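# Four arms build a three-block leaning arch

## Task

Using the three blocks, build an arch (arm feet in scene frame, metres, heading in degrees counter-clockwise from +x: arm1 at x=+0.65 y=+0.00 z=+0.72 heading +180; arm2 at x=+0.00 y=+0.65 z=+0.72 heading -90; arm3 at x=-0.65 y=+0.00 z=+0.72 heading +0; arm4 at x=+0.00 y=-0.65 z=+0.72 heading +90). The two identical leaning blocks must each stand upright on one end, either end, resting flat on the table, and tilt toward one another. The third block, the keystone, must sit centred between them on their slanted top faces, touching both with no gap. All three blocks must lie along one line. Any number of arms may help. The arch must stand without any robot supporting it. Finally open the grippers and move the arms away.

## Robot and tools

Robots: four identical i2rt Big YAM arms named arm1, arm2, arm3 and arm4, each bolted to the table top (z about 0.72 m) at one side of the table and facing its centre: arm1 at x=+0.65 facing -x, arm2 at y=+0.65 facing -y, arm3 at x=-0.65 facing +x, arm4 at y=-0.65 facing +y. Each has six revolute joints, a two-finger gripper and a wrist camera. The hand reaches roughly 1.0 m from the joint1 axis at full extension. Joints move at different speeds, so the hand can sweep a wide path between postures; watch for collisions with blocks and other arms.

Frames: one shared scene frame, origin on the floor, +z up. 'hand' is the midpoint between the fingertips (URDF link pinch); its z axis runs along the fingers and the fingers close along its y axis. Hand poses are computed from each arm's true foot pose, which is never printed.

execute_actions: argument "actions" is a list holding one action or none (empty list = just report state and images). An action is an object keyed by arm name; each arm entry has "joints", an object of absolute joint targets (not offsets) by name. Only named joints get new targets. Names, units and ranges: joint1_rad -2.879 to 2.879 rad (base yaw, positive = counter-clockwise from above, 0 = unfolding toward the direction the foot faces); joint2_rad 0 to 3.141 (shoulder; 0 = upper arm pointing back roughly level, increasing lifts it up and forward); joint3_rad 0 to 3.019 (elbow; 0 = folded, increasing opens); joint4_rad -1.692 to 1.57 (hand pitch, positive tilts fingers up); joint5_rad -1.57 to 1.57 (hand yaw, positive toward the arm's right); joint6_rad -2.094 to 2.094 (hand roll, positive clockwise viewed from behind the hand); gripper_m 0 to 0.093 m, fingertip separation. Completion tolerances: ±0.045, ±0.14, ±0.09, ±0.055, ±0.03, ±0.035 rad and ±0.003 m. Grip force tops out near 50 to 62 N per pad. Motions in one action start together and may finish at different times; an action is capped at 15 s. Any unknown key or out-of-range number rejects the whole call and nothing moves. Optional "cameras": list from arm1_cam_wrist, arm2_cam_wrist, arm3_cam_wrist, arm4_cam_wrist, all; omitted/null/["all"] gives all, [] gives none. Joints or arms you omit may still be driving toward earlier targets.

Result lines: joint_positions per arm; a pictures line naming cameras in image order; joint_status per named joint. 'off_target' = stopped short and may still push. 'contact_stop' or 'time_out' = old target dropped and joint holds where it stopped, except that after time_out a joint may keep a target (or one limited to 0.375, 0.375, 0.113, 0.225, 0.075, 0.3 rad from its position for joints 1-6) and keep pushing; on_its_own lists such uncommanded behaviour, where 'held at' is the held target, not the position. To relieve a push, command the joint its reported position. 'joint command not followed' (with a cause line) means a self/inter-arm clearance check blocked that arm's joint targets; its gripper target still runs, and blocked joints show 'not_followed' and may be retried on later actions until a passing target arrives. That check ignores fingers, gripper housings and cameras and can be late, so arms can still collide. A tiny target change may not move a joint. A joint carrying a load slowly sags. Arms do not stop on contact; they keep pressing.

Heat: holding loads or pushing heats motors. MOTOR HOT appears from 85 °C; at 100 °C the arm's motors and gripper go limp until cooled (OVER-TEMPERATURE FAULT), the arm falls, and affected keys read 'limit_stop_at_motor_heat' (resend targets). Some heat persists into the next scene.

wait: "seconds" 0 to 10; commands nothing, returns state and images like an empty action.

zoom_image: "camera" (a wrist camera from the latest result with full images) and "region" [x0, y0, x1, y1] in image pixels, origin top-left, at most 504 by 504.

read_manual: optional "section", only "licences"; returns licence text, no motion.

finished_scene: "scene" = number of the current scene; irreversible, ends it after the last command is held, reports success and gives the next task. Replying with no tool call ends everything. Call it only when the arch stands on its own with grippers open and arms clear.

Cameras: 896x504 pinhole with radial distortion, calibrated in OpenCV convention (K, D, T_world_to_cam mapping scene frame to camera frame, pos_world). Errors: about 0.5% focal, 1.5 px principal point, 0.5 degrees and 2.5 mm pose, plus joint reading errors; results list cameras whose calibration changed.

Avoid: pushing or dropping blocks off the work area (ends the scene), firm contact between two arms (ends the run), slams, dropped blocks, sustained hard pushing. Loose objects may occasionally get nudged by an outside push. The simulation runs while you think, holding the last command.

Each tool is called by a JSON object that holds its "fn" and its "kwargs", one argument or row to a line.

## Session

{"fn": "execute_actions", "kwargs": {
  "actions": []
}}

Scene clock: 0.00 s.
arm1.joint_positions: joint1_rad=-0.494 joint2_rad=+0.621 joint3_rad=+1.453 joint4_rad=-1.251 joint5_rad=+0.121 joint6_rad=-0.118 gripper_m=+0.094
arm1.joint_status: not commanded
arm1.hand: x=+0.4504 y=+0.1272 z=+1.3455 quat_wxyz=(-0.215, +0.818, -0.187, -0.499) (m; scene frame)
arm2.joint_positions: joint1_rad=-0.864 joint2_rad=+0.327 joint3_rad=+1.484 joint4_rad=-1.193 joint5_rad=+0.211 joint6_rad=-0.647 gripper_m=+0.094
arm2.joint_status: not commanded
arm2.hand: x=-0.0879 y=+0.6277 z=+1.4793 quat_wxyz=(+0.058, -0.607, -0.389, +0.691) (m; scene frame)
arm3.joint_positions: joint1_rad=-0.003 joint2_rad=+0.274 joint3_rad=+1.577 joint4_rad=-1.250 joint5_rad=+0.011 joint6_rad=-0.716 gripper_m=+0.094
arm3.joint_status: not commanded
arm3.hand: x=-0.6292 y=-0.0130 z=+1.4279 quat_wxyz=(-0.679, +0.230, -0.649, +0.255) (m; scene frame)
arm4.joint_positions: joint1_rad=+0.635 joint2_rad=+0.249 joint3_rad=+1.490 joint4_rad=-1.586 joint5_rad=-0.280 joint6_rad=+0.417 gripper_m=+0.095
arm4.joint_status: not commanded
arm4.hand: x=-0.0534 y=-0.6526 z=+1.3777 quat_wxyz=(-0.046, +0.673, -0.465, -0.574) (m; scene frame)
pictures: arm1_cam_wrist, arm2_cam_wrist, arm3_cam_wrist, arm4_cam_wrist
camera_calibration (this result's frames):
arm1_cam_wrist: T_world_to_cam=[[0.521451, 0.837549, 0.163095, -0.55886], [0.780811, -0.391279, -0.487069, 0.357792], [-0.344128, 0.381329, -0.858, 1.38479], [0, 0, 0, 1]] pos_world=[0.488596, 0.0800087, 1.45357]
arm2_cam_wrist: T_world_to_cam=[[-0.395463, 0.685203, 0.611643, -1.36612], [0.320084, 0.726995, -0.607474, 0.471572], [-0.860904, -0.0444562, -0.506822, 0.827169], [0, 0, 0, 1]] pos_world=[0.0209217, 0.63001, 1.54127]
arm3_cam_wrist: T_world_to_cam=[[-0.0465668, -0.760115, 0.648118, -0.963443], [-0.568333, -0.513412, -0.642966, 0.556444], [0.82148, -0.398288, -0.408091, 1.22208], [0, 0, 0, 1]] pos_world=[-0.732533, 0.0400983, 1.48092]
arm4_cam_wrist: T_world_to_cam=[[0.677978, 0.5672, -0.467579, 1.0493], [0.364504, -0.811787, -0.456222, 0.122213], [-0.638343, 0.138874, -0.757121, 1.22787], [0, 0, 0, 1]] pos_world=[0.0278482, -0.666473, 1.47603]
Images, in order (width x height): arm1_cam_wrist 896x504, arm2_cam_wrist 896x504, arm3_cam_wrist 896x504, arm4_cam_wrist 896x504.

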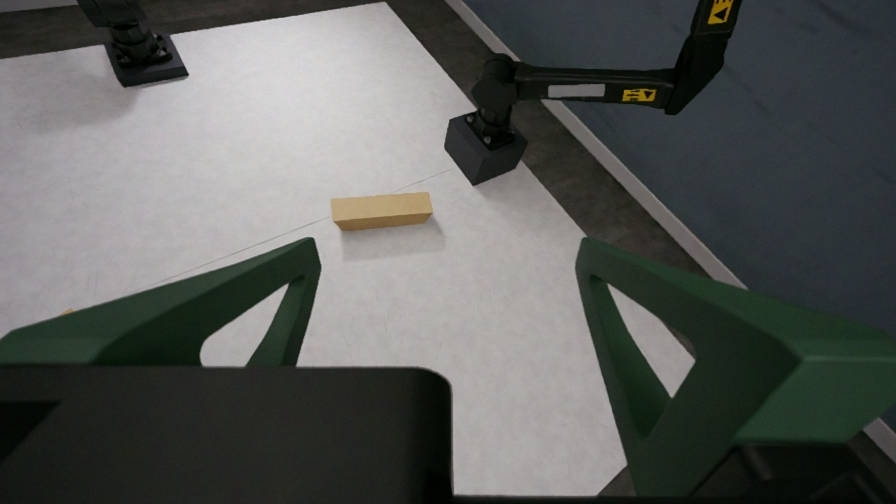

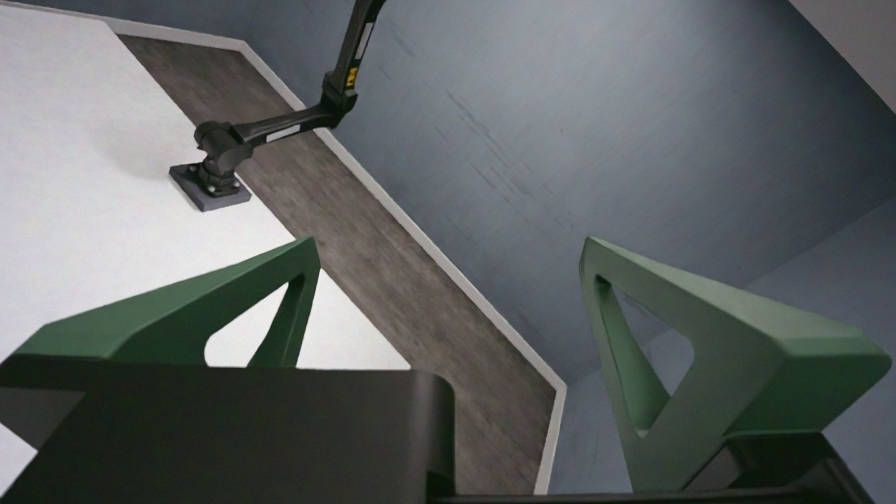

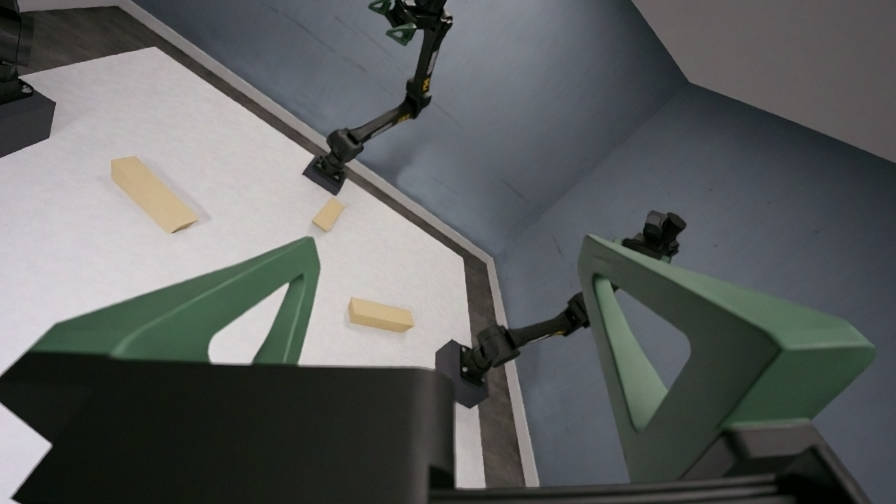

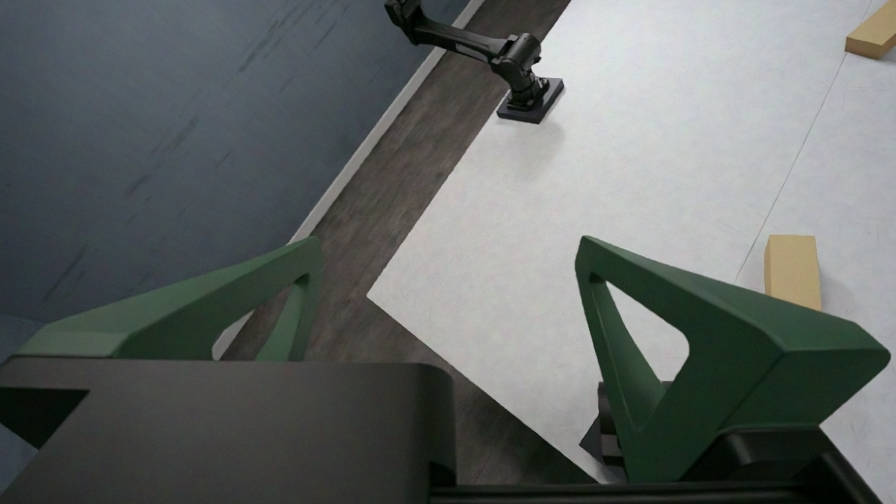

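{"fn": "execute_actions", "kwargs": {
  "actions": [
    {"arm1":{"joints":{"joint1_rad":0.36,"joint2_rad":1.05,"joint3_rad":1.17,"joint4_rad":-1.69,"joint5_rad":0,"joint6_rad":0}},"arm2":{"joints":{"joint1_rad":0.215,"joint2_rad":1.45,"joint3_rad":1.57,"joint4_rad":-1.69,"joint5_rad":0,"joint6_rad":0}},"arm4":{"joints":{"joint1_rad":-0.25,"joint2_rad":1.45,"joint3_rad":1.57,"joint4_rad":-1.69,"joint5_rad":0,"joint6_rad":0}},"arm3":{"joints":{"joint1_rad":0,"joint2_rad":0.3,"joint3_rad":0.23,"joint4_rad":0.15,"joint5_rad":0,"joint6_rad":0}}}
  ]
}}

Scene clock: 3.50 s.
arm1.joint_positions: joint1_rad=+0.357 joint2_rad=+1.046 joint3_rad=+1.149 joint4_rad=-1.662 joint5_rad=+0.000 joint6_rad=-0.016 gripper_m=+0.094
arm1.joint_status: all done
joint sent to its limit — the command would take arm1.joint4_rad past its lower limit, so that joint was sent only as far as its limit.
arm1.hand: x=+0.3926 y=-0.0964 z=+1.0412 quat_wxyz=(+0.000, +0.983, +0.185, -0.001) (m; scene frame)
arm2.joint_positions: joint1_rad=+0.221 joint2_rad=+1.461 joint3_rad=+1.561 joint4_rad=-1.673 joint5_rad=+0.002 joint6_rad=-0.009 gripper_m=+0.094
arm2.joint_status: all done
joint sent to its limit — the command would take arm2.joint4_rad past its lower limit, so that joint was sent only as far as its limit.
arm2.hand: x=+0.0877 y=+0.2338 z=+1.1289 quat_wxyz=(+0.000, -0.625, -0.781, -0.002) (m; scene frame)
arm3.joint_positions: joint1_rad=-0.003 joint2_rad=+0.310 joint3_rad=+0.220 joint4_rad=+0.121 joint5_rad=+0.002 joint6_rad=-0.014 gripper_m=+0.094
arm3.joint_status: all done
arm3.hand: x=-0.3436 y=-0.0070 z=+1.0324 quat_wxyz=(-0.718, -0.003, -0.696, +0.003) (m; scene frame)
arm4.joint_positions: joint1_rad=-0.251 joint2_rad=+1.443 joint3_rad=+1.567 joint4_rad=-1.685 joint5_rad=-0.001 joint6_rad=+0.013 gripper_m=+0.095
arm4.joint_status: all done
arm4.hand: x=+0.1233 y=-0.2439 z=+1.1186 quat_wxyz=(-0.002, +0.589, -0.808, +0.004) (m; scene frame)
pictures: arm1_cam_wrist, arm2_cam_wrist, arm3_cam_wrist, arm4_cam_wrist
camera_calibration (this result's frames):
arm1_cam_wrist: T_world_to_cam=[[-0.362148, 0.932119, 0.00152466, 0.232484], [0.756271, 0.292871, 0.585048, -0.873515], [0.544888, 0.213027, -0.810998, 0.774911], [0, 0, 0, 1]] pos_world=[0.322569, -0.125953, 1.13914]
arm2_cam_wrist: T_world_to_cam=[[-0.974479, -0.224361, -0.00732546, 0.149736], [-0.183712, 0.778325, 0.600384, -0.842511], [-0.129001, 0.586407, -0.799678, 0.902192], [0, 0, 0, 1]] pos_world=[0.107519, 0.16029, 1.22839]
arm3_cam_wrist: T_world_to_cam=[[-0.00830548, -0.999954, 0.00483681, -0.0136307], [-0.566525, 0.000719553, -0.824044, 0.658741], [0.824003, -0.00958426, -0.566505, 0.995654], [0, 0, 0, 1]] pos_world=[-0.447341, -0.00456142, 1.10694]
arm4_cam_wrist: T_world_to_cam=[[0.953093, -0.302584, 0.00750705, -0.200912], [-0.24697, -0.7631, 0.59723, -0.819747], [-0.174984, -0.57107, -0.802035, 0.907622], [0, 0, 0, 1]] pos_world=[0.147854, -0.168026, 1.21903]
Images, in order (width x height): arm1_cam_wrist 896x504, arm2_cam_wrist 896x504, arm3_cam_wrist 896x504, arm4_cam_wrist 896x504.

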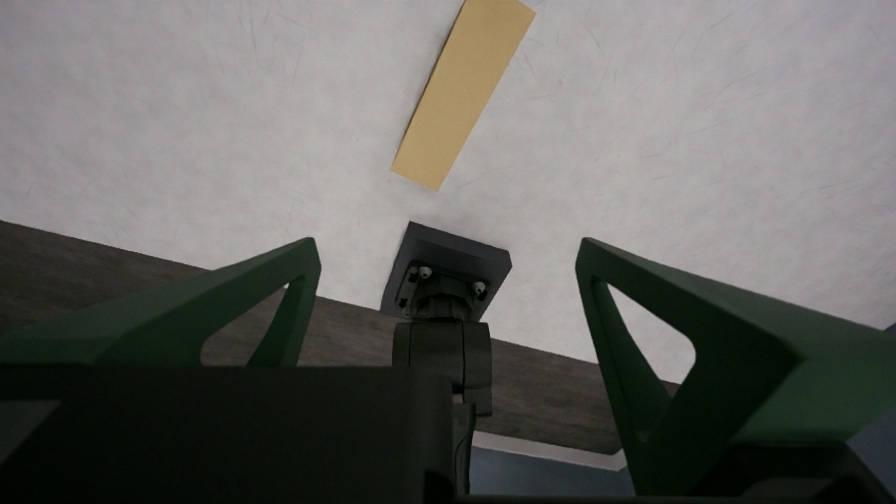

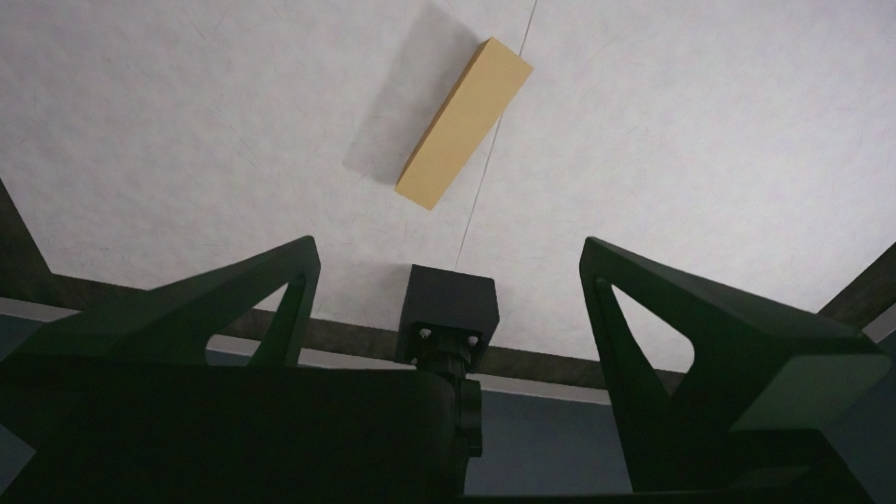

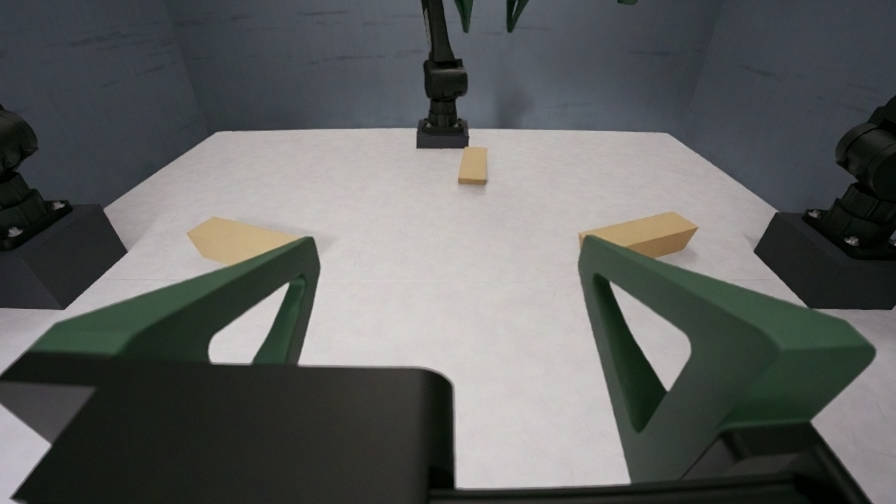

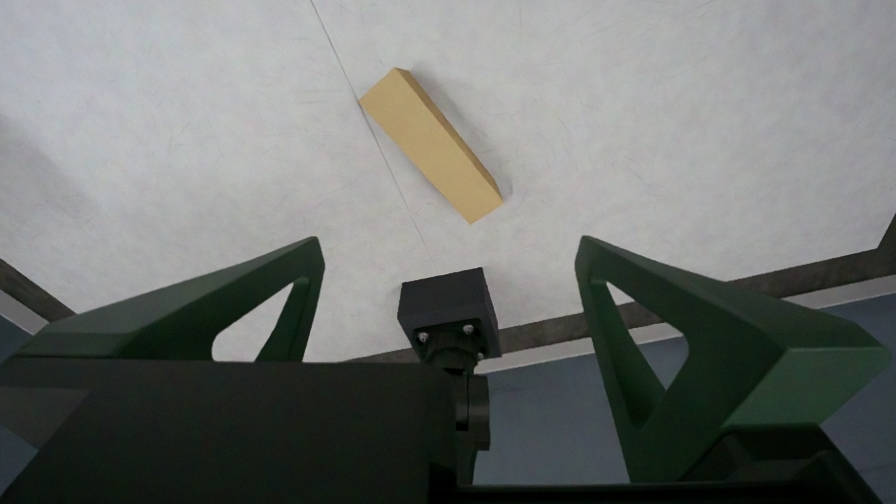

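{"fn": "execute_actions", "kwargs": {
  "actions": []
}}

Scene clock: 6.00 s.
arm1.joint_positions: joint1_rad=+0.357 joint2_rad=+1.046 joint3_rad=+1.149 joint4_rad=-1.662 joint5_rad=+0.000 joint6_rad=-0.016 gripper_m=+0.094
arm1.joint_status: all done
joint sent to its limit — the command would take arm1.joint4_rad past its lower limit, so that joint was sent only as far as its limit.
arm1.hand: x=+0.3926 y=-0.0964 z=+1.0412 quat_wxyz=(+0.000, +0.983, +0.185, -0.001) (m; scene frame)
arm2.joint_positions: joint1_rad=+0.221 joint2_rad=+1.461 joint3_rad=+1.561 joint4_rad=-1.673 joint5_rad=+0.002 joint6_rad=-0.009 gripper_m=+0.094
arm2.joint_status: all done
joint sent to its limit — the command would take arm2.joint4_rad past its lower limit, so that joint was sent only as far as its limit.
arm2.hand: x=+0.0877 y=+0.2338 z=+1.1289 quat_wxyz=(+0.000, -0.625, -0.781, -0.002) (m; scene frame)
arm3.joint_positions: joint1_rad=-0.003 joint2_rad=+0.310 joint3_rad=+0.220 joint4_rad=+0.121 joint5_rad=+0.002 joint6_rad=-0.014 gripper_m=+0.094
arm3.joint_status: all done
arm3.hand: x=-0.3436 y=-0.0070 z=+1.0324 quat_wxyz=(-0.718, -0.003, -0.696, +0.003) (m; scene frame)
arm4.joint_positions: joint1_rad=-0.251 joint2_rad=+1.443 joint3_rad=+1.567 joint4_rad=-1.685 joint5_rad=-0.001 joint6_rad=+0.013 gripper_m=+0.095
arm4.joint_status: all done
arm4.hand: x=+0.1233 y=-0.2439 z=+1.1186 quat_wxyz=(-0.002, +0.589, -0.808, +0.004) (m; scene frame)
pictures: arm1_cam_wrist, arm2_cam_wrist, arm3_cam_wrist, arm4_cam_wrist
camera_calibration (this result's frames):
arm1_cam_wrist: T_world_to_cam=[[-0.362148, 0.932119, 0.00152466, 0.232484], [0.756271, 0.292871, 0.585048, -0.873515], [0.544888, 0.213027, -0.810998, 0.774911], [0, 0, 0, 1]] pos_world=[0.322569, -0.125953, 1.13914]
arm2_cam_wrist: T_world_to_cam=[[-0.974479, -0.224361, -0.00732546, 0.149736], [-0.183712, 0.778325, 0.600384, -0.842511], [-0.129001, 0.586407, -0.799678, 0.902192], [0, 0, 0, 1]] pos_world=[0.107519, 0.16029, 1.22839]
arm3_cam_wrist: T_world_to_cam=[[-0.00830548, -0.999954, 0.00483681, -0.0136307], [-0.566525, 0.000719553, -0.824044, 0.658741], [0.824003, -0.00958426, -0.566505, 0.995654], [0, 0, 0, 1]] pos_world=[-0.447341, -0.00456142, 1.10694]
arm4_cam_wrist: T_world_to_cam=[[0.953093, -0.302584, 0.00750705, -0.200912], [-0.24697, -0.7631, 0.59723, -0.819747], [-0.174984, -0.57107, -0.802035, 0.907622], [0, 0, 0, 1]] pos_world=[0.147854, -0.168026, 1.21903]
Images, in order (width x height): arm1_cam_wrist 896x504, arm2_cam_wrist 896x504, arm3_cam_wrist 896x504, arm4_cam_wrist 896x504.

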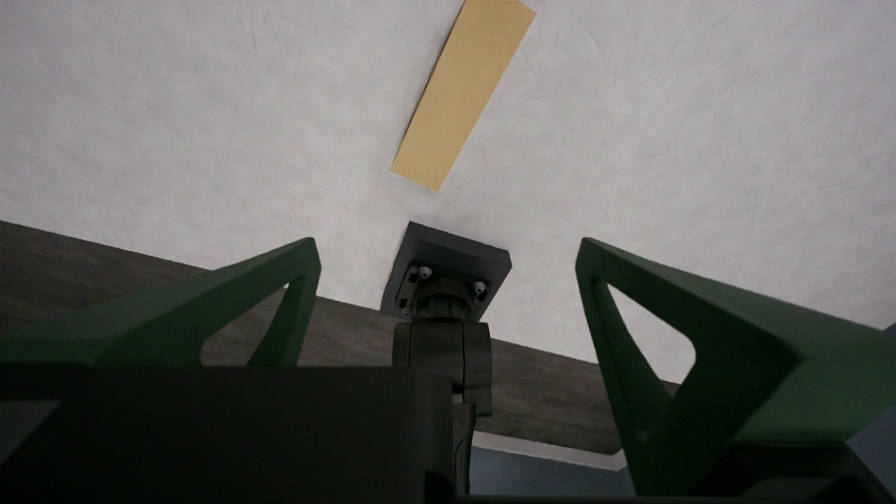

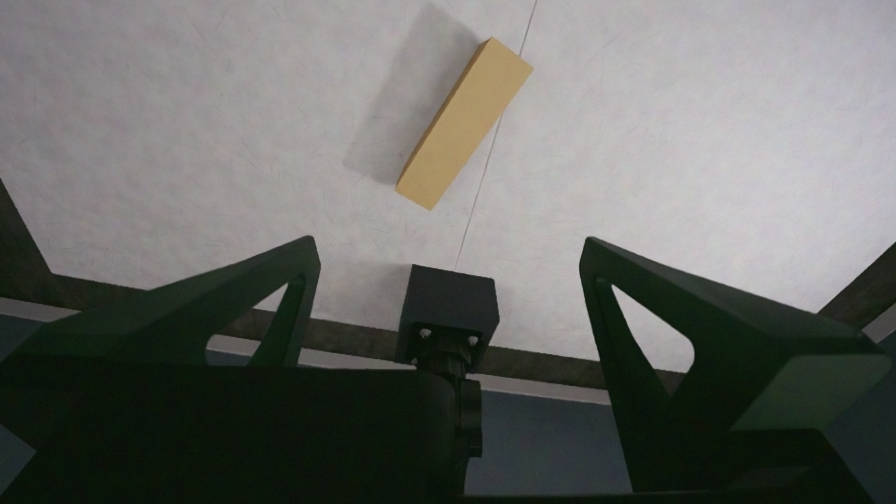

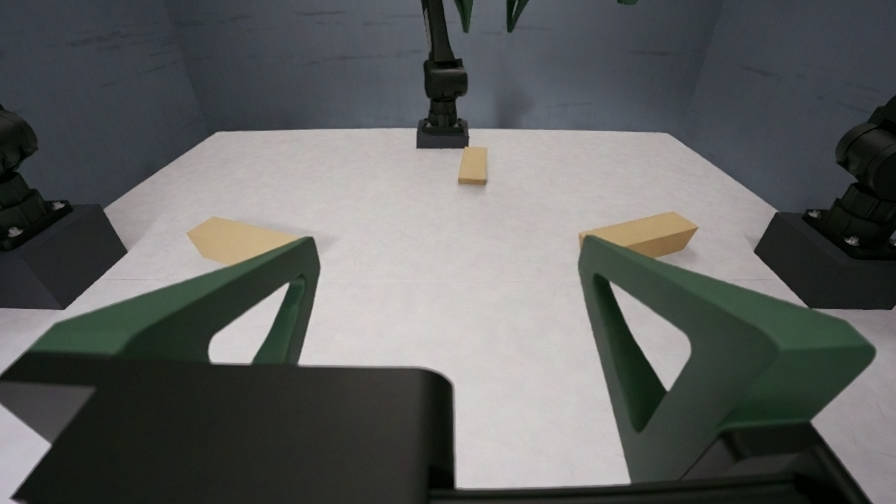

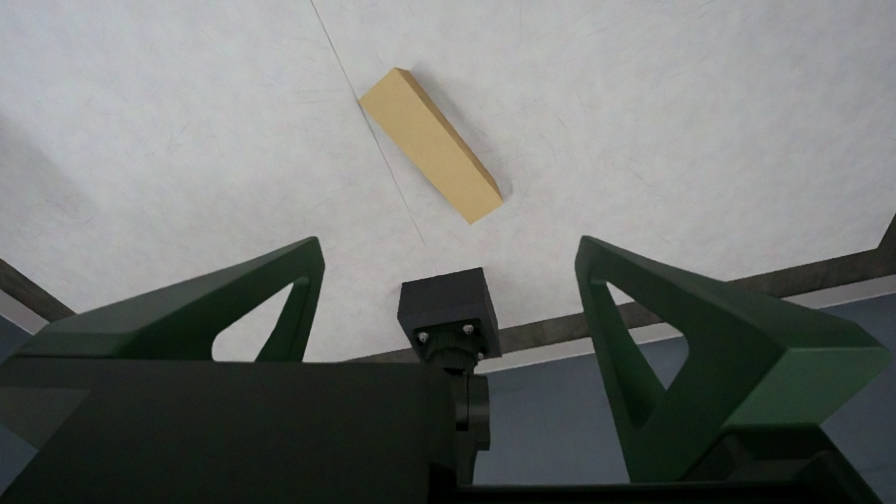

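{"fn": "execute_actions", "kwargs": {
  "actions": [
    {"arm1":{"joints":{"joint1_rad":0.35,"joint2_rad":1.099,"joint3_rad":0.72,"joint4_rad":-1.16,"joint6_rad":0.459}},"arm2":{"joints":{"joint1_rad":0.202,"joint2_rad":1.435,"joint3_rad":0.81,"joint4_rad":-0.91,"joint6_rad":0.55}},"arm4":{"joints":{"joint1_rad":-0.209,"joint2_rad":1.365,"joint3_rad":0.80,"joint4_rad":-0.97,"joint6_rad":-0.576}}}
  ]
}}

Scene clock: 11.47 s.
arm1.joint_positions: joint1_rad=+0.357 joint2_rad=+1.097 joint3_rad=+0.723 joint4_rad=-1.179 joint5_rad=+0.000 joint6_rad=+0.443 gripper_m=+0.094
arm1.joint_status: all done
arm1.hand: x=+0.3985 y=-0.0941 z=+0.8687 quat_wxyz=(+0.001, +0.999, -0.043, -0.004) (m; scene frame)
arm2.joint_positions: joint1_rad=+0.207 joint2_rad=+1.436 joint3_rad=+0.813 joint4_rad=-0.920 joint5_rad=+0.002 joint6_rad=+0.541 gripper_m=+0.094
arm2.joint_status: all done
arm2.hand: x=+0.0687 y=+0.3036 z=+0.8683 quat_wxyz=(-0.013, -0.817, -0.576, +0.005) (m; scene frame)
arm3.joint_positions: joint1_rad=-0.003 joint2_rad=+0.310 joint3_rad=+0.220 joint4_rad=+0.121 joint5_rad=+0.002 joint6_rad=-0.014 gripper_m=+0.094
arm3.joint_status: not commanded
arm3.hand: x=-0.3436 y=-0.0070 z=+1.0324 quat_wxyz=(-0.718, -0.003, -0.696, +0.003) (m; scene frame)
arm4.joint_positions: joint1_rad=-0.218 joint2_rad=+1.359 joint3_rad=+0.804 joint4_rad=-0.979 joint5_rad=-0.001 joint6_rad=-0.563 gripper_m=+0.095
arm4.joint_status: all done
arm4.hand: x=+0.0900 y=-0.3209 z=+0.8714 quat_wxyz=(-0.013, +0.804, -0.595, +0.000) (m; scene frame)
pictures: arm1_cam_wrist, arm2_cam_wrist, arm3_cam_wrist, arm4_cam_wrist
camera_calibration (this result's frames):
arm1_cam_wrist: T_world_to_cam=[[0.0882182, 0.996099, -0.00192185, 0.0622278], [0.811056, -0.0707097, 0.580679, -0.829907], [0.578278, -0.0527852, -0.81413, 0.595671], [0, 0, 0, 1]] pos_world=[0.323148, -0.089225, 0.966984]
arm2_cam_wrist: T_world_to_cam=[[-0.943441, 0.330882, -0.0208931, -0.0139505], [0.258085, 0.772512, 0.580187, -0.754901], [0.208113, 0.54198, -0.814215, 0.653338], [0, 0, 0, 1]] pos_world=[0.0456989, 0.23369, 0.96965]
arm3_cam_wrist: T_world_to_cam=[[-0.00830548, -0.999954, 0.00483681, -0.0136307], [-0.566525, 0.000719553, -0.824044, 0.658741], [0.824003, -0.00958426, -0.566505, 0.995654], [0, 0, 0, 1]] pos_world=[-0.447341, -0.00456142, 1.10694]
arm4_cam_wrist: T_world_to_cam=[[0.954755, 0.296815, 0.0185271, -0.0080011], [0.230978, -0.779336, 0.582481, -0.774413], [0.187328, -0.551848, -0.812633, 0.642411], [0, 0, 0, 1]] pos_world=[0.0661697, -0.246641, 0.973274]
Images, in order (width x height): arm1_cam_wrist 896x504, arm2_cam_wrist 896x504, arm3_cam_wrist 896x504, arm4_cam_wrist 896x504.

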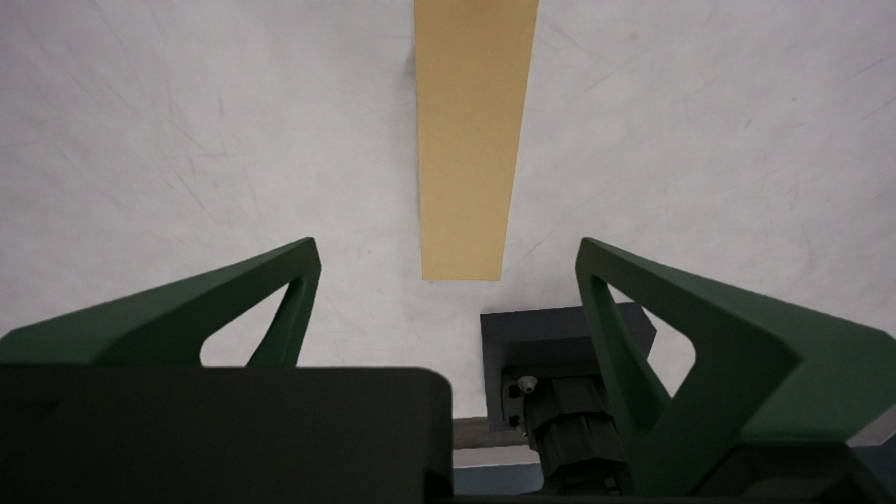

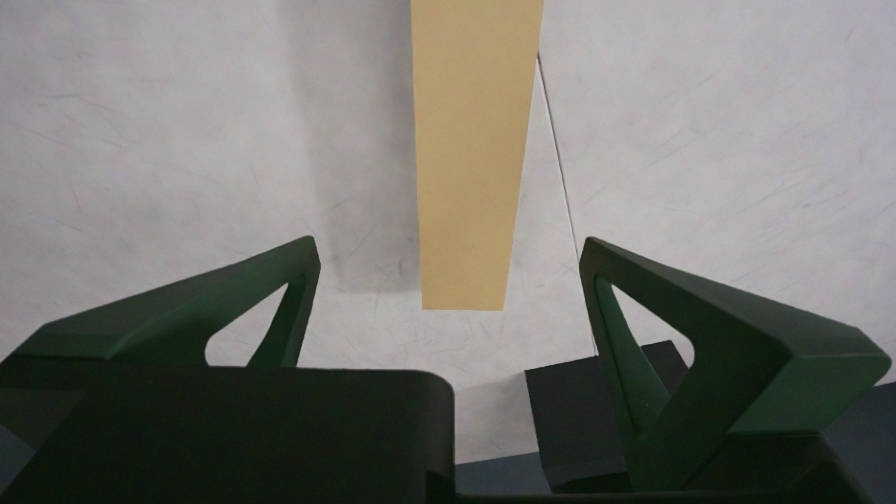

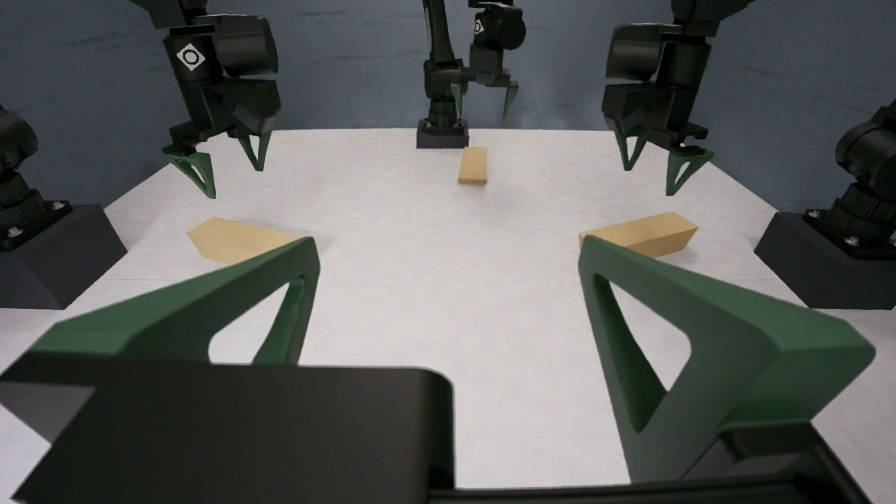

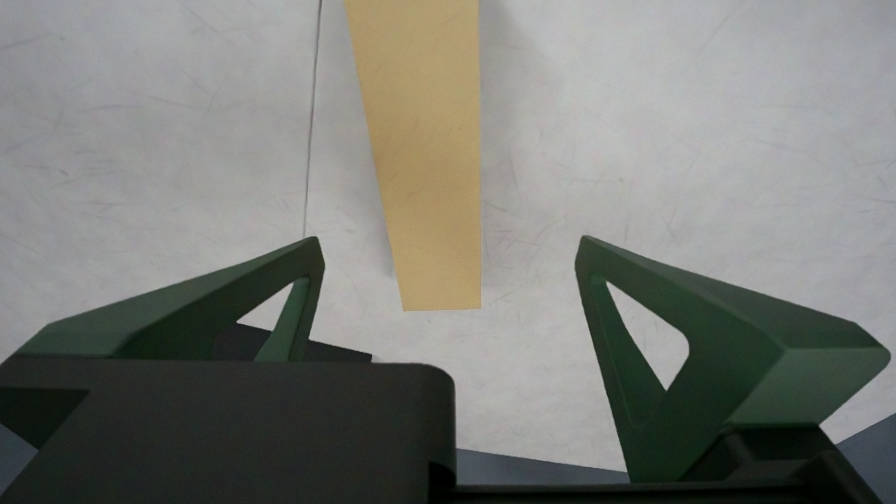

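{"fn": "execute_actions", "kwargs": {
  "actions": [
    {"arm1":{"joints":{"joint2_rad":1.369,"joint3_rad":0.514,"joint4_rad":-0.70}},"arm2":{"joints":{"joint2_rad":1.728,"joint3_rad":0.664,"joint4_rad":-0.495}},"arm4":{"joints":{"joint1_rad":-0.19,"joint2_rad":1.646,"joint3_rad":0.638,"joint4_rad":-0.55}}}
  ]
}}

Scene clock: 13.37 s.
arm1.joint_positions: joint1_rad=+0.357 joint2_rad=+1.376 joint3_rad=+0.505 joint4_rad=-0.719 joint5_rad=+0.000 joint6_rad=+0.444 gripper_m=+0.094
arm1.joint_status: all done
arm1.hand: x=+0.4118 y=-0.0889 z=+0.7328 quat_wxyz=(-0.006, +0.999, -0.044, +0.013) (m; scene frame)
arm2.joint_positions: joint1_rad=+0.207 joint2_rad=+1.740 joint3_rad=+0.659 joint4_rad=-0.505 joint5_rad=+0.002 joint6_rad=+0.542 gripper_m=+0.094
arm2.joint_status: all done
arm2.hand: x=+0.0641 y=+0.3298 z=+0.7315 quat_wxyz=(+0.007, -0.818, -0.576, -0.004) (m; scene frame)
arm3.joint_positions: joint1_rad=-0.003 joint2_rad=+0.310 joint3_rad=+0.220 joint4_rad=+0.121 joint5_rad=+0.002 joint6_rad=-0.014 gripper_m=+0.094
arm3.joint_status: not commanded
arm3.hand: x=-0.3436 y=-0.0070 z=+1.0324 quat_wxyz=(-0.718, -0.003, -0.696, +0.003) (m; scene frame)
arm4.joint_positions: joint1_rad=-0.201 joint2_rad=+1.640 joint3_rad=+0.637 joint4_rad=-0.559 joint5_rad=+0.003 joint6_rad=-0.563 gripper_m=+0.095
arm4.joint_status: all done
arm4.hand: x=+0.0813 y=-0.3398 z=+0.7394 quat_wxyz=(+0.000, +0.809, -0.588, +0.006) (m; scene frame)
pictures: arm1_cam_wrist, arm2_cam_wrist, arm3_cam_wrist, arm4_cam_wrist
camera_calibration (this result's frames):
arm1_cam_wrist: T_world_to_cam=[[0.0888085, 0.995952, 0.0138543, 0.0438778], [0.790612, -0.0789451, 0.607207, -0.773269], [0.605843, -0.0429717, -0.794423, 0.452728], [0, 0, 0, 1]] pos_world=[0.333177, -0.0852914, 0.828584]
arm2_cam_wrist: T_world_to_cam=[[-0.943331, 0.331852, 0.000711535, -0.0460033], [0.263476, 0.747656, 0.609583, -0.708247], [0.20176, 0.575226, -0.792722, 0.502488], [0, 0, 0, 1]] pos_world=[0.0418278, 0.255747, 0.830101]
arm3_cam_wrist: T_world_to_cam=[[-0.00830548, -0.999954, 0.00483681, -0.0136307], [-0.566525, 0.000719553, -0.824044, 0.658741], [0.824003, -0.00958426, -0.566505, 0.995654], [0, 0, 0, 1]] pos_world=[-0.447341, -0.00456142, 1.10694]
arm4_cam_wrist: T_world_to_cam=[[0.949889, 0.312514, 0.0067246, 0.0227339], [0.245485, -0.759126, 0.602881, -0.71968], [0.193513, -0.571019, -0.797803, 0.508342], [0, 0, 0, 1]] pos_world=[0.0567045, -0.263159, 0.839285]
Images, in order (width x height): arm1_cam_wrist 896x504, arm2_cam_wrist 896x504, arm3_cam_wrist 896x504, arm4_cam_wrist 896x504.

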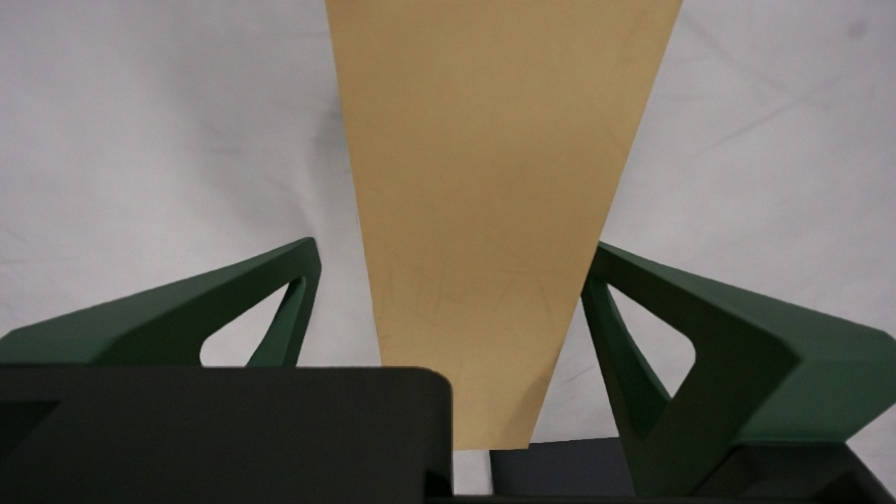

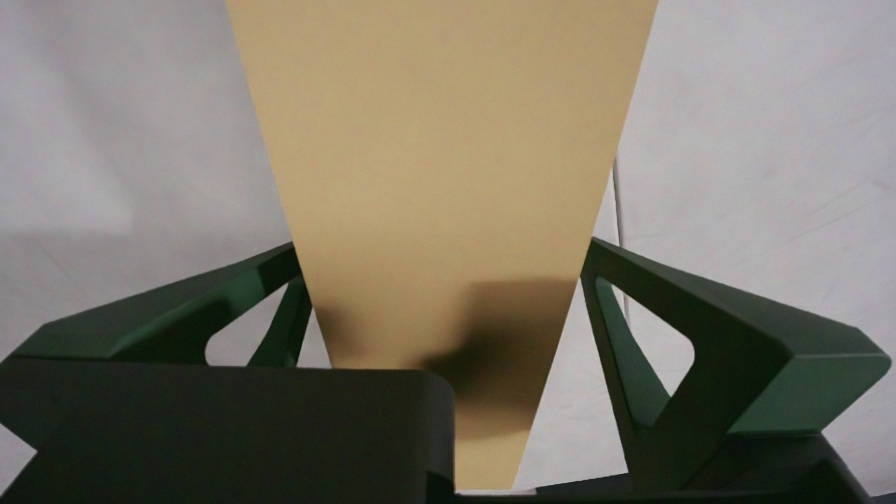

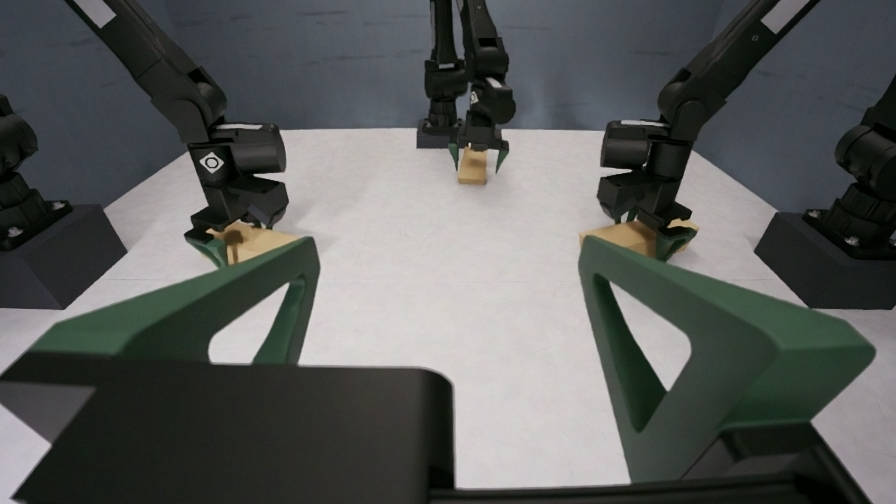

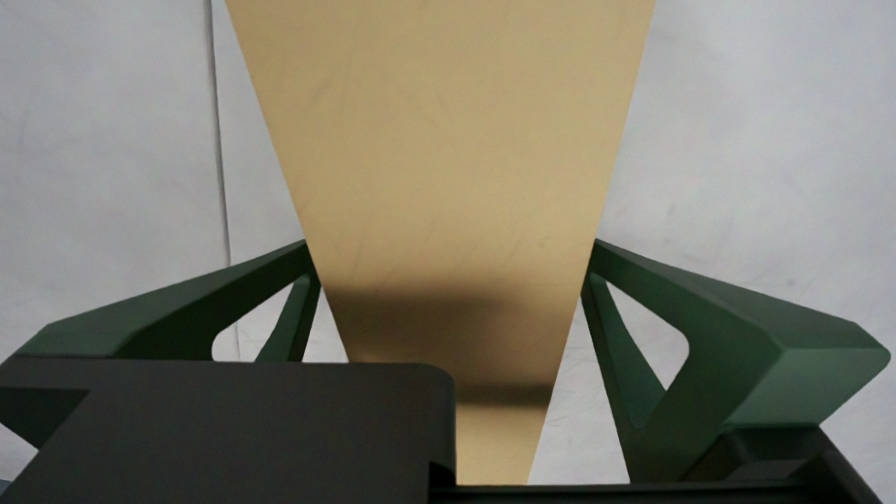

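{"fn": "execute_actions", "kwargs": {
  "actions": [
    {"arm1":{"joints":{"joint2_rad":1.395,"joint3_rad":0.56,"joint4_rad":-0.70}},"arm2":{"joints":{"gripper_m":0.04}},"arm4":{"joints":{"gripper_m":0.04}}}
  ],
  "cameras": ["arm1_cam_wrist"]
}}

{"fn": "execute_actions", "kwargs": {
  "actions": [
    {"arm1":{"joints":{"gripper_m":0.04}},"arm2":{"joints":{"joint2_rad":1.45,"joint3_rad":0.75,"joint4_rad":-0.85}},"arm4":{"joints":{"joint2_rad":1.38,"joint3_rad":0.75,"joint4_rad":-0.92}}}
  ],
  "cameras": ["arm3_cam_wrist","arm1_cam_wrist"]
}}

Scene clock: 15.27 s.
arm1.joint_positions: joint1_rad=+0.357 joint2_rad=+1.382 joint3_rad=+0.522 joint4_rad=-0.719 joint5_rad=+0.000 joint6_rad=+0.444 gripper_m=+0.094
arm1.joint_status: all done
arm1.hand: x=+0.4039 y=-0.0919 z=+0.7355 quat_wxyz=(-0.004, +0.999, -0.044, +0.008) (m; scene frame)
arm2.joint_positions: joint1_rad=+0.207 joint2_rad=+1.740 joint3_rad=+0.659 joint4_rad=-0.503 joint5_rad=+0.000 joint6_rad=+0.543 gripper_m=+0.059
arm2.joint_status: gripper_m off_target (ended at +0.059, target +0.040)
arm2.hand: x=+0.0645 y=+0.3294 z=+0.7315 quat_wxyz=(+0.005, -0.818, -0.575, -0.005) (m; scene frame)
arm3.joint_positions: joint1_rad=-0.003 joint2_rad=+0.310 joint3_rad=+0.220 joint4_rad=+0.121 joint5_rad=+0.002 joint6_rad=-0.014 gripper_m=+0.094
arm3.joint_status: not commanded
arm3.hand: x=-0.3436 y=-0.0070 z=+1.0324 quat_wxyz=(-0.718, -0.003, -0.696, +0.003) (m; scene frame)
arm4.joint_positions: joint1_rad=-0.201 joint2_rad=+1.640 joint3_rad=+0.637 joint4_rad=-0.557 joint5_rad=+0.003 joint6_rad=-0.565 gripper_m=+0.059
arm4.joint_status: gripper_m off_target (ended at +0.059, target +0.040)
arm4.hand: x=+0.0815 y=-0.3394 z=+0.7394 quat_wxyz=(-0.001, +0.809, -0.587, +0.006) (m; scene frame)
pictures: arm1_cam_wrist
camera_calibration (this result's frames):
arm1_cam_wrist: T_world_to_cam=[[0.0889168, 0.995998, 0.00908775, 0.0509538], [0.796867, -0.0766076, 0.599278, -0.765325], [0.597576, -0.0460442, -0.80049, 0.467029], [0, 0, 0, 1]] pos_world=[0.326247, -0.0878756, 0.832031]
Images, in order (width x height): arm1_cam_wrist 896x504.

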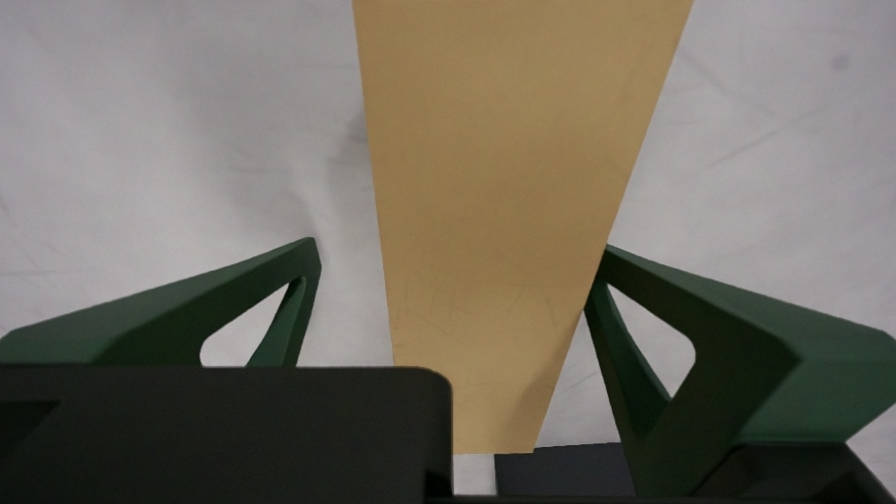

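Scene clock: 16.40 s.
arm1.joint_positions: joint1_rad=+0.356 joint2_rad=+1.383 joint3_rad=+0.522 joint4_rad=-0.717 joint5_rad=+0.001 joint6_rad=+0.445 gripper_m=+0.060
arm1.joint_status: gripper_m off_target (ended at +0.060, target +0.040)
arm1.hand: x=+0.4034 y=-0.0915 z=+0.7354 quat_wxyz=(-0.004, +0.999, -0.045, +0.007) (m; scene frame)
arm2.joint_positions: joint1_rad=+0.207 joint2_rad=+1.454 joint3_rad=+0.708 joint4_rad=-0.843 joint5_rad=+0.000 joint6_rad=+0.543 gripper_m=+0.059
arm2.joint_status: all done
arm2.hand: x=+0.0625 y=+0.3372 z=+0.8315 quat_wxyz=(+0.008, -0.818, -0.575, -0.006) (m; scene frame)
arm3.joint_positions: joint1_rad=-0.003 joint2_rad=+0.310 joint3_rad=+0.220 joint4_rad=+0.121 joint5_rad=+0.002 joint6_rad=-0.014 gripper_m=+0.094
arm3.joint_status: not commanded
arm3.hand: x=-0.3436 y=-0.0070 z=+1.0324 quat_wxyz=(-0.718, -0.003, -0.696, +0.003) (m; scene frame)
arm4.joint_positions: joint1_rad=-0.201 joint2_rad=+1.382 joint3_rad=+0.712 joint4_rad=-0.912 joint5_rad=+0.002 joint6_rad=-0.565 gripper_m=+0.059
arm4.joint_status: all done
arm4.hand: x=+0.0784 y=-0.3474 z=+0.8360 quat_wxyz=(+0.009, +0.809, -0.587, +0.010) (m; scene frame)
pictures: arm1_cam_wrist, arm3_cam_wrist
camera_calibration (this result's frames):
arm1_cam_wrist: T_world_to_cam=[[0.0911842, 0.995784, 0.00999715, 0.0489772], [0.79766, -0.0790446, 0.597905, -0.764374], [0.596175, -0.0465452, -0.801504, 0.46853], [0, 0, 0, 1]] pos_world=[0.325919, -0.0873826, 0.832063]
arm3_cam_wrist: T_world_to_cam=[[-0.00830548, -0.999954, 0.00483681, -0.0136307], [-0.566525, 0.000719553, -0.824044, 0.658741], [0.824003, -0.00958426, -0.566505, 0.995654], [0, 0, 0, 1]] pos_world=[-0.447341, -0.00456142, 1.10694]
Images, in order (width x height): arm1_cam_wrist 896x504, arm3_cam_wrist 896x504.

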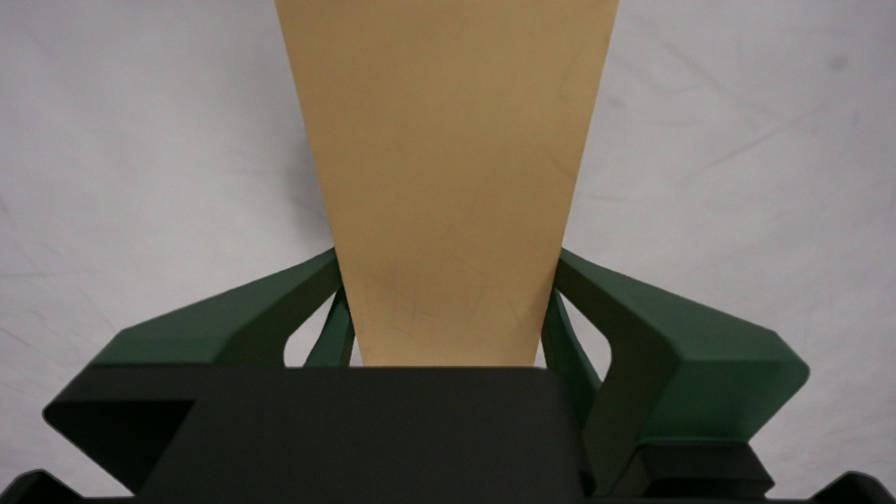

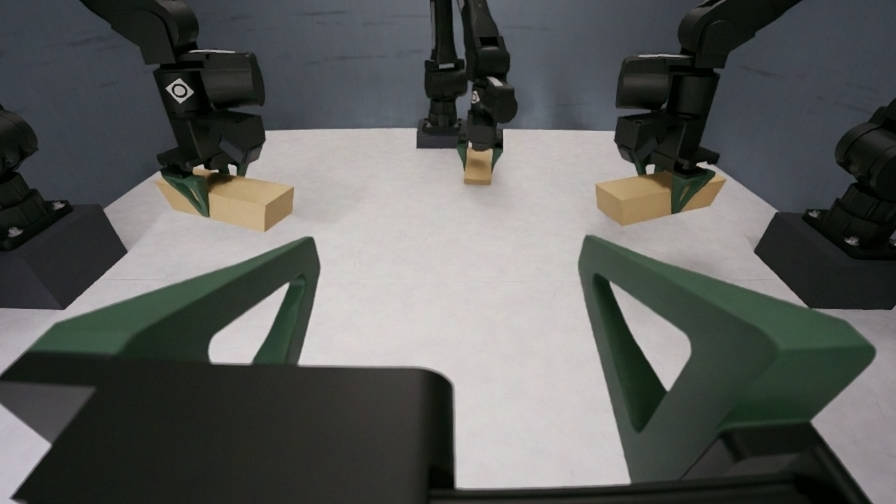

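{"fn": "execute_actions", "kwargs": {
  "actions": [
    {"arm1":{"joints":{"joint2_rad":1.0,"joint3_rad":0.72,"joint4_rad":-1.29}},"arm2":{"joints":{"joint1_rad":0.035,"joint6_rad":0,"joint2_rad":1.3,"joint3_rad":0.7,"joint4_rad":-0.85}},"arm4":{"joints":{"joint1_rad":0.06,"joint6_rad":0,"joint2_rad":1.25,"joint3_rad":0.7,"joint4_rad":-0.9}}}
  ],
  "cameras": []
}}

{"fn": "execute_actions", "kwargs": {
  "actions": [
    {"arm1":{"joints":{"joint1_rad":0.0,"joint6_rad":1.571}},"arm2":{"joints":{"joint2_rad":1.33,"joint3_rad":0.6,"joint4_rad":0.25}},"arm4":{"joints":{"joint2_rad":1.3,"joint3_rad":0.6,"joint4_rad":0.25}}}
  ],
  "cameras": ["arm3_cam_wrist"]
}}

Scene clock: 19.33 s.
arm1.joint_positions: joint1_rad=+0.356 joint2_rad=+0.994 joint3_rad=+0.695 joint4_rad=-1.272 joint5_rad=+0.001 joint6_rad=+0.445 gripper_m=+0.060
arm1.joint_status: all done
arm1.hand: x=+0.4284 y=-0.0823 z=+0.8824 quat_wxyz=(-0.003, +0.999, -0.045, +0.004) (m; scene frame)
arm2.joint_positions: joint1_rad=+0.027 joint2_rad=+1.307 joint3_rad=+0.691 joint4_rad=-0.847 joint5_rad=+0.000 joint6_rad=+0.009 gripper_m=+0.059
arm2.joint_status: all done
arm2.hand: x=+0.0052 y=+0.3253 z=+0.8704 quat_wxyz=(-0.039, -0.703, -0.709, +0.036) (m; scene frame)
arm3.joint_positions: joint1_rad=-0.003 joint2_rad=+0.310 joint3_rad=+0.220 joint4_rad=+0.121 joint5_rad=+0.002 joint6_rad=-0.014 gripper_m=+0.094
arm3.joint_status: not commanded
arm3.hand: x=-0.3436 y=-0.0070 z=+1.0324 quat_wxyz=(-0.718, -0.003, -0.696, +0.003) (m; scene frame)
arm4.joint_positions: joint1_rad=+0.059 joint2_rad=+1.266 joint3_rad=+0.694 joint4_rad=-0.905 joint5_rad=-0.001 joint6_rad=-0.013 gripper_m=+0.059
arm4.joint_status: all done
arm4.hand: x=-0.0033 y=-0.3339 z=+0.8636 quat_wxyz=(-0.029, +0.715, -0.698, -0.026) (m; scene frame)
pictures: none
No camera images: the call's "cameras" was empty. Leave "cameras" out to get every camera's image.

Scene clock: 21.27 s.
arm1.joint_positions: joint1_rad=+0.004 joint2_rad=+0.994 joint3_rad=+0.695 joint4_rad=-1.272 joint5_rad=+0.000 joint6_rad=+1.555 gripper_m=+0.060
arm1.joint_status: all done
arm1.hand: x=+0.4139 y=-0.0009 z=+0.8826 quat_wxyz=(-0.005, +0.714, -0.700, +0.002) (m; scene frame)
arm2.joint_positions: joint1_rad=+0.027 joint2_rad=+1.346 joint3_rad=+0.574 joint4_rad=+0.211 joint5_rad=+0.000 joint6_rad=+0.009 gripper_m=+0.059
arm2.joint_status: all done
arm2.hand: x=+0.0078 y=+0.1664 z=+0.9390 quat_wxyz=(-0.347, -0.617, -0.621, +0.336) (m; scene frame)
arm3.joint_positions: joint1_rad=-0.003 joint2_rad=+0.310 joint3_rad=+0.220 joint4_rad=+0.121 joint5_rad=+0.002 joint6_rad=-0.014 gripper_m=+0.094
arm3.joint_status: not commanded
arm3.hand: x=-0.3436 y=-0.0070 z=+1.0324 quat_wxyz=(-0.718, -0.003, -0.696, +0.003) (m; scene frame)
arm4.joint_positions: joint1_rad=+0.059 joint2_rad=+1.308 joint3_rad=+0.578 joint4_rad=+0.215 joint5_rad=-0.001 joint6_rad=-0.012 gripper_m=+0.059
arm4.joint_status: all done
arm4.hand: x=-0.0054 y=-0.1621 z=+0.9388 quat_wxyz=(-0.353, +0.621, -0.605, -0.350) (m; scene frame)
pictures: arm3_cam_wrist
camera_calibration (this result's frames):
arm3_cam_wrist: T_world_to_cam=[[-0.00830548, -0.999954, 0.00483681, -0.0136307], [-0.566525, 0.000719553, -0.824044, 0.658741], [0.824003, -0.00958426, -0.566505, 0.995654], [0, 0, 0, 1]] pos_world=[-0.447341, -0.00456142, 1.10694]
Images, in order (width x height): arm3_cam_wrist 896x504.

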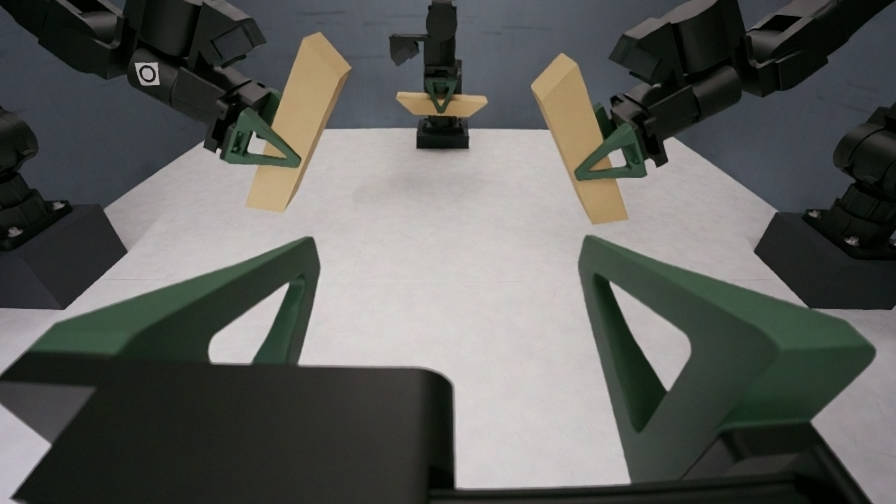

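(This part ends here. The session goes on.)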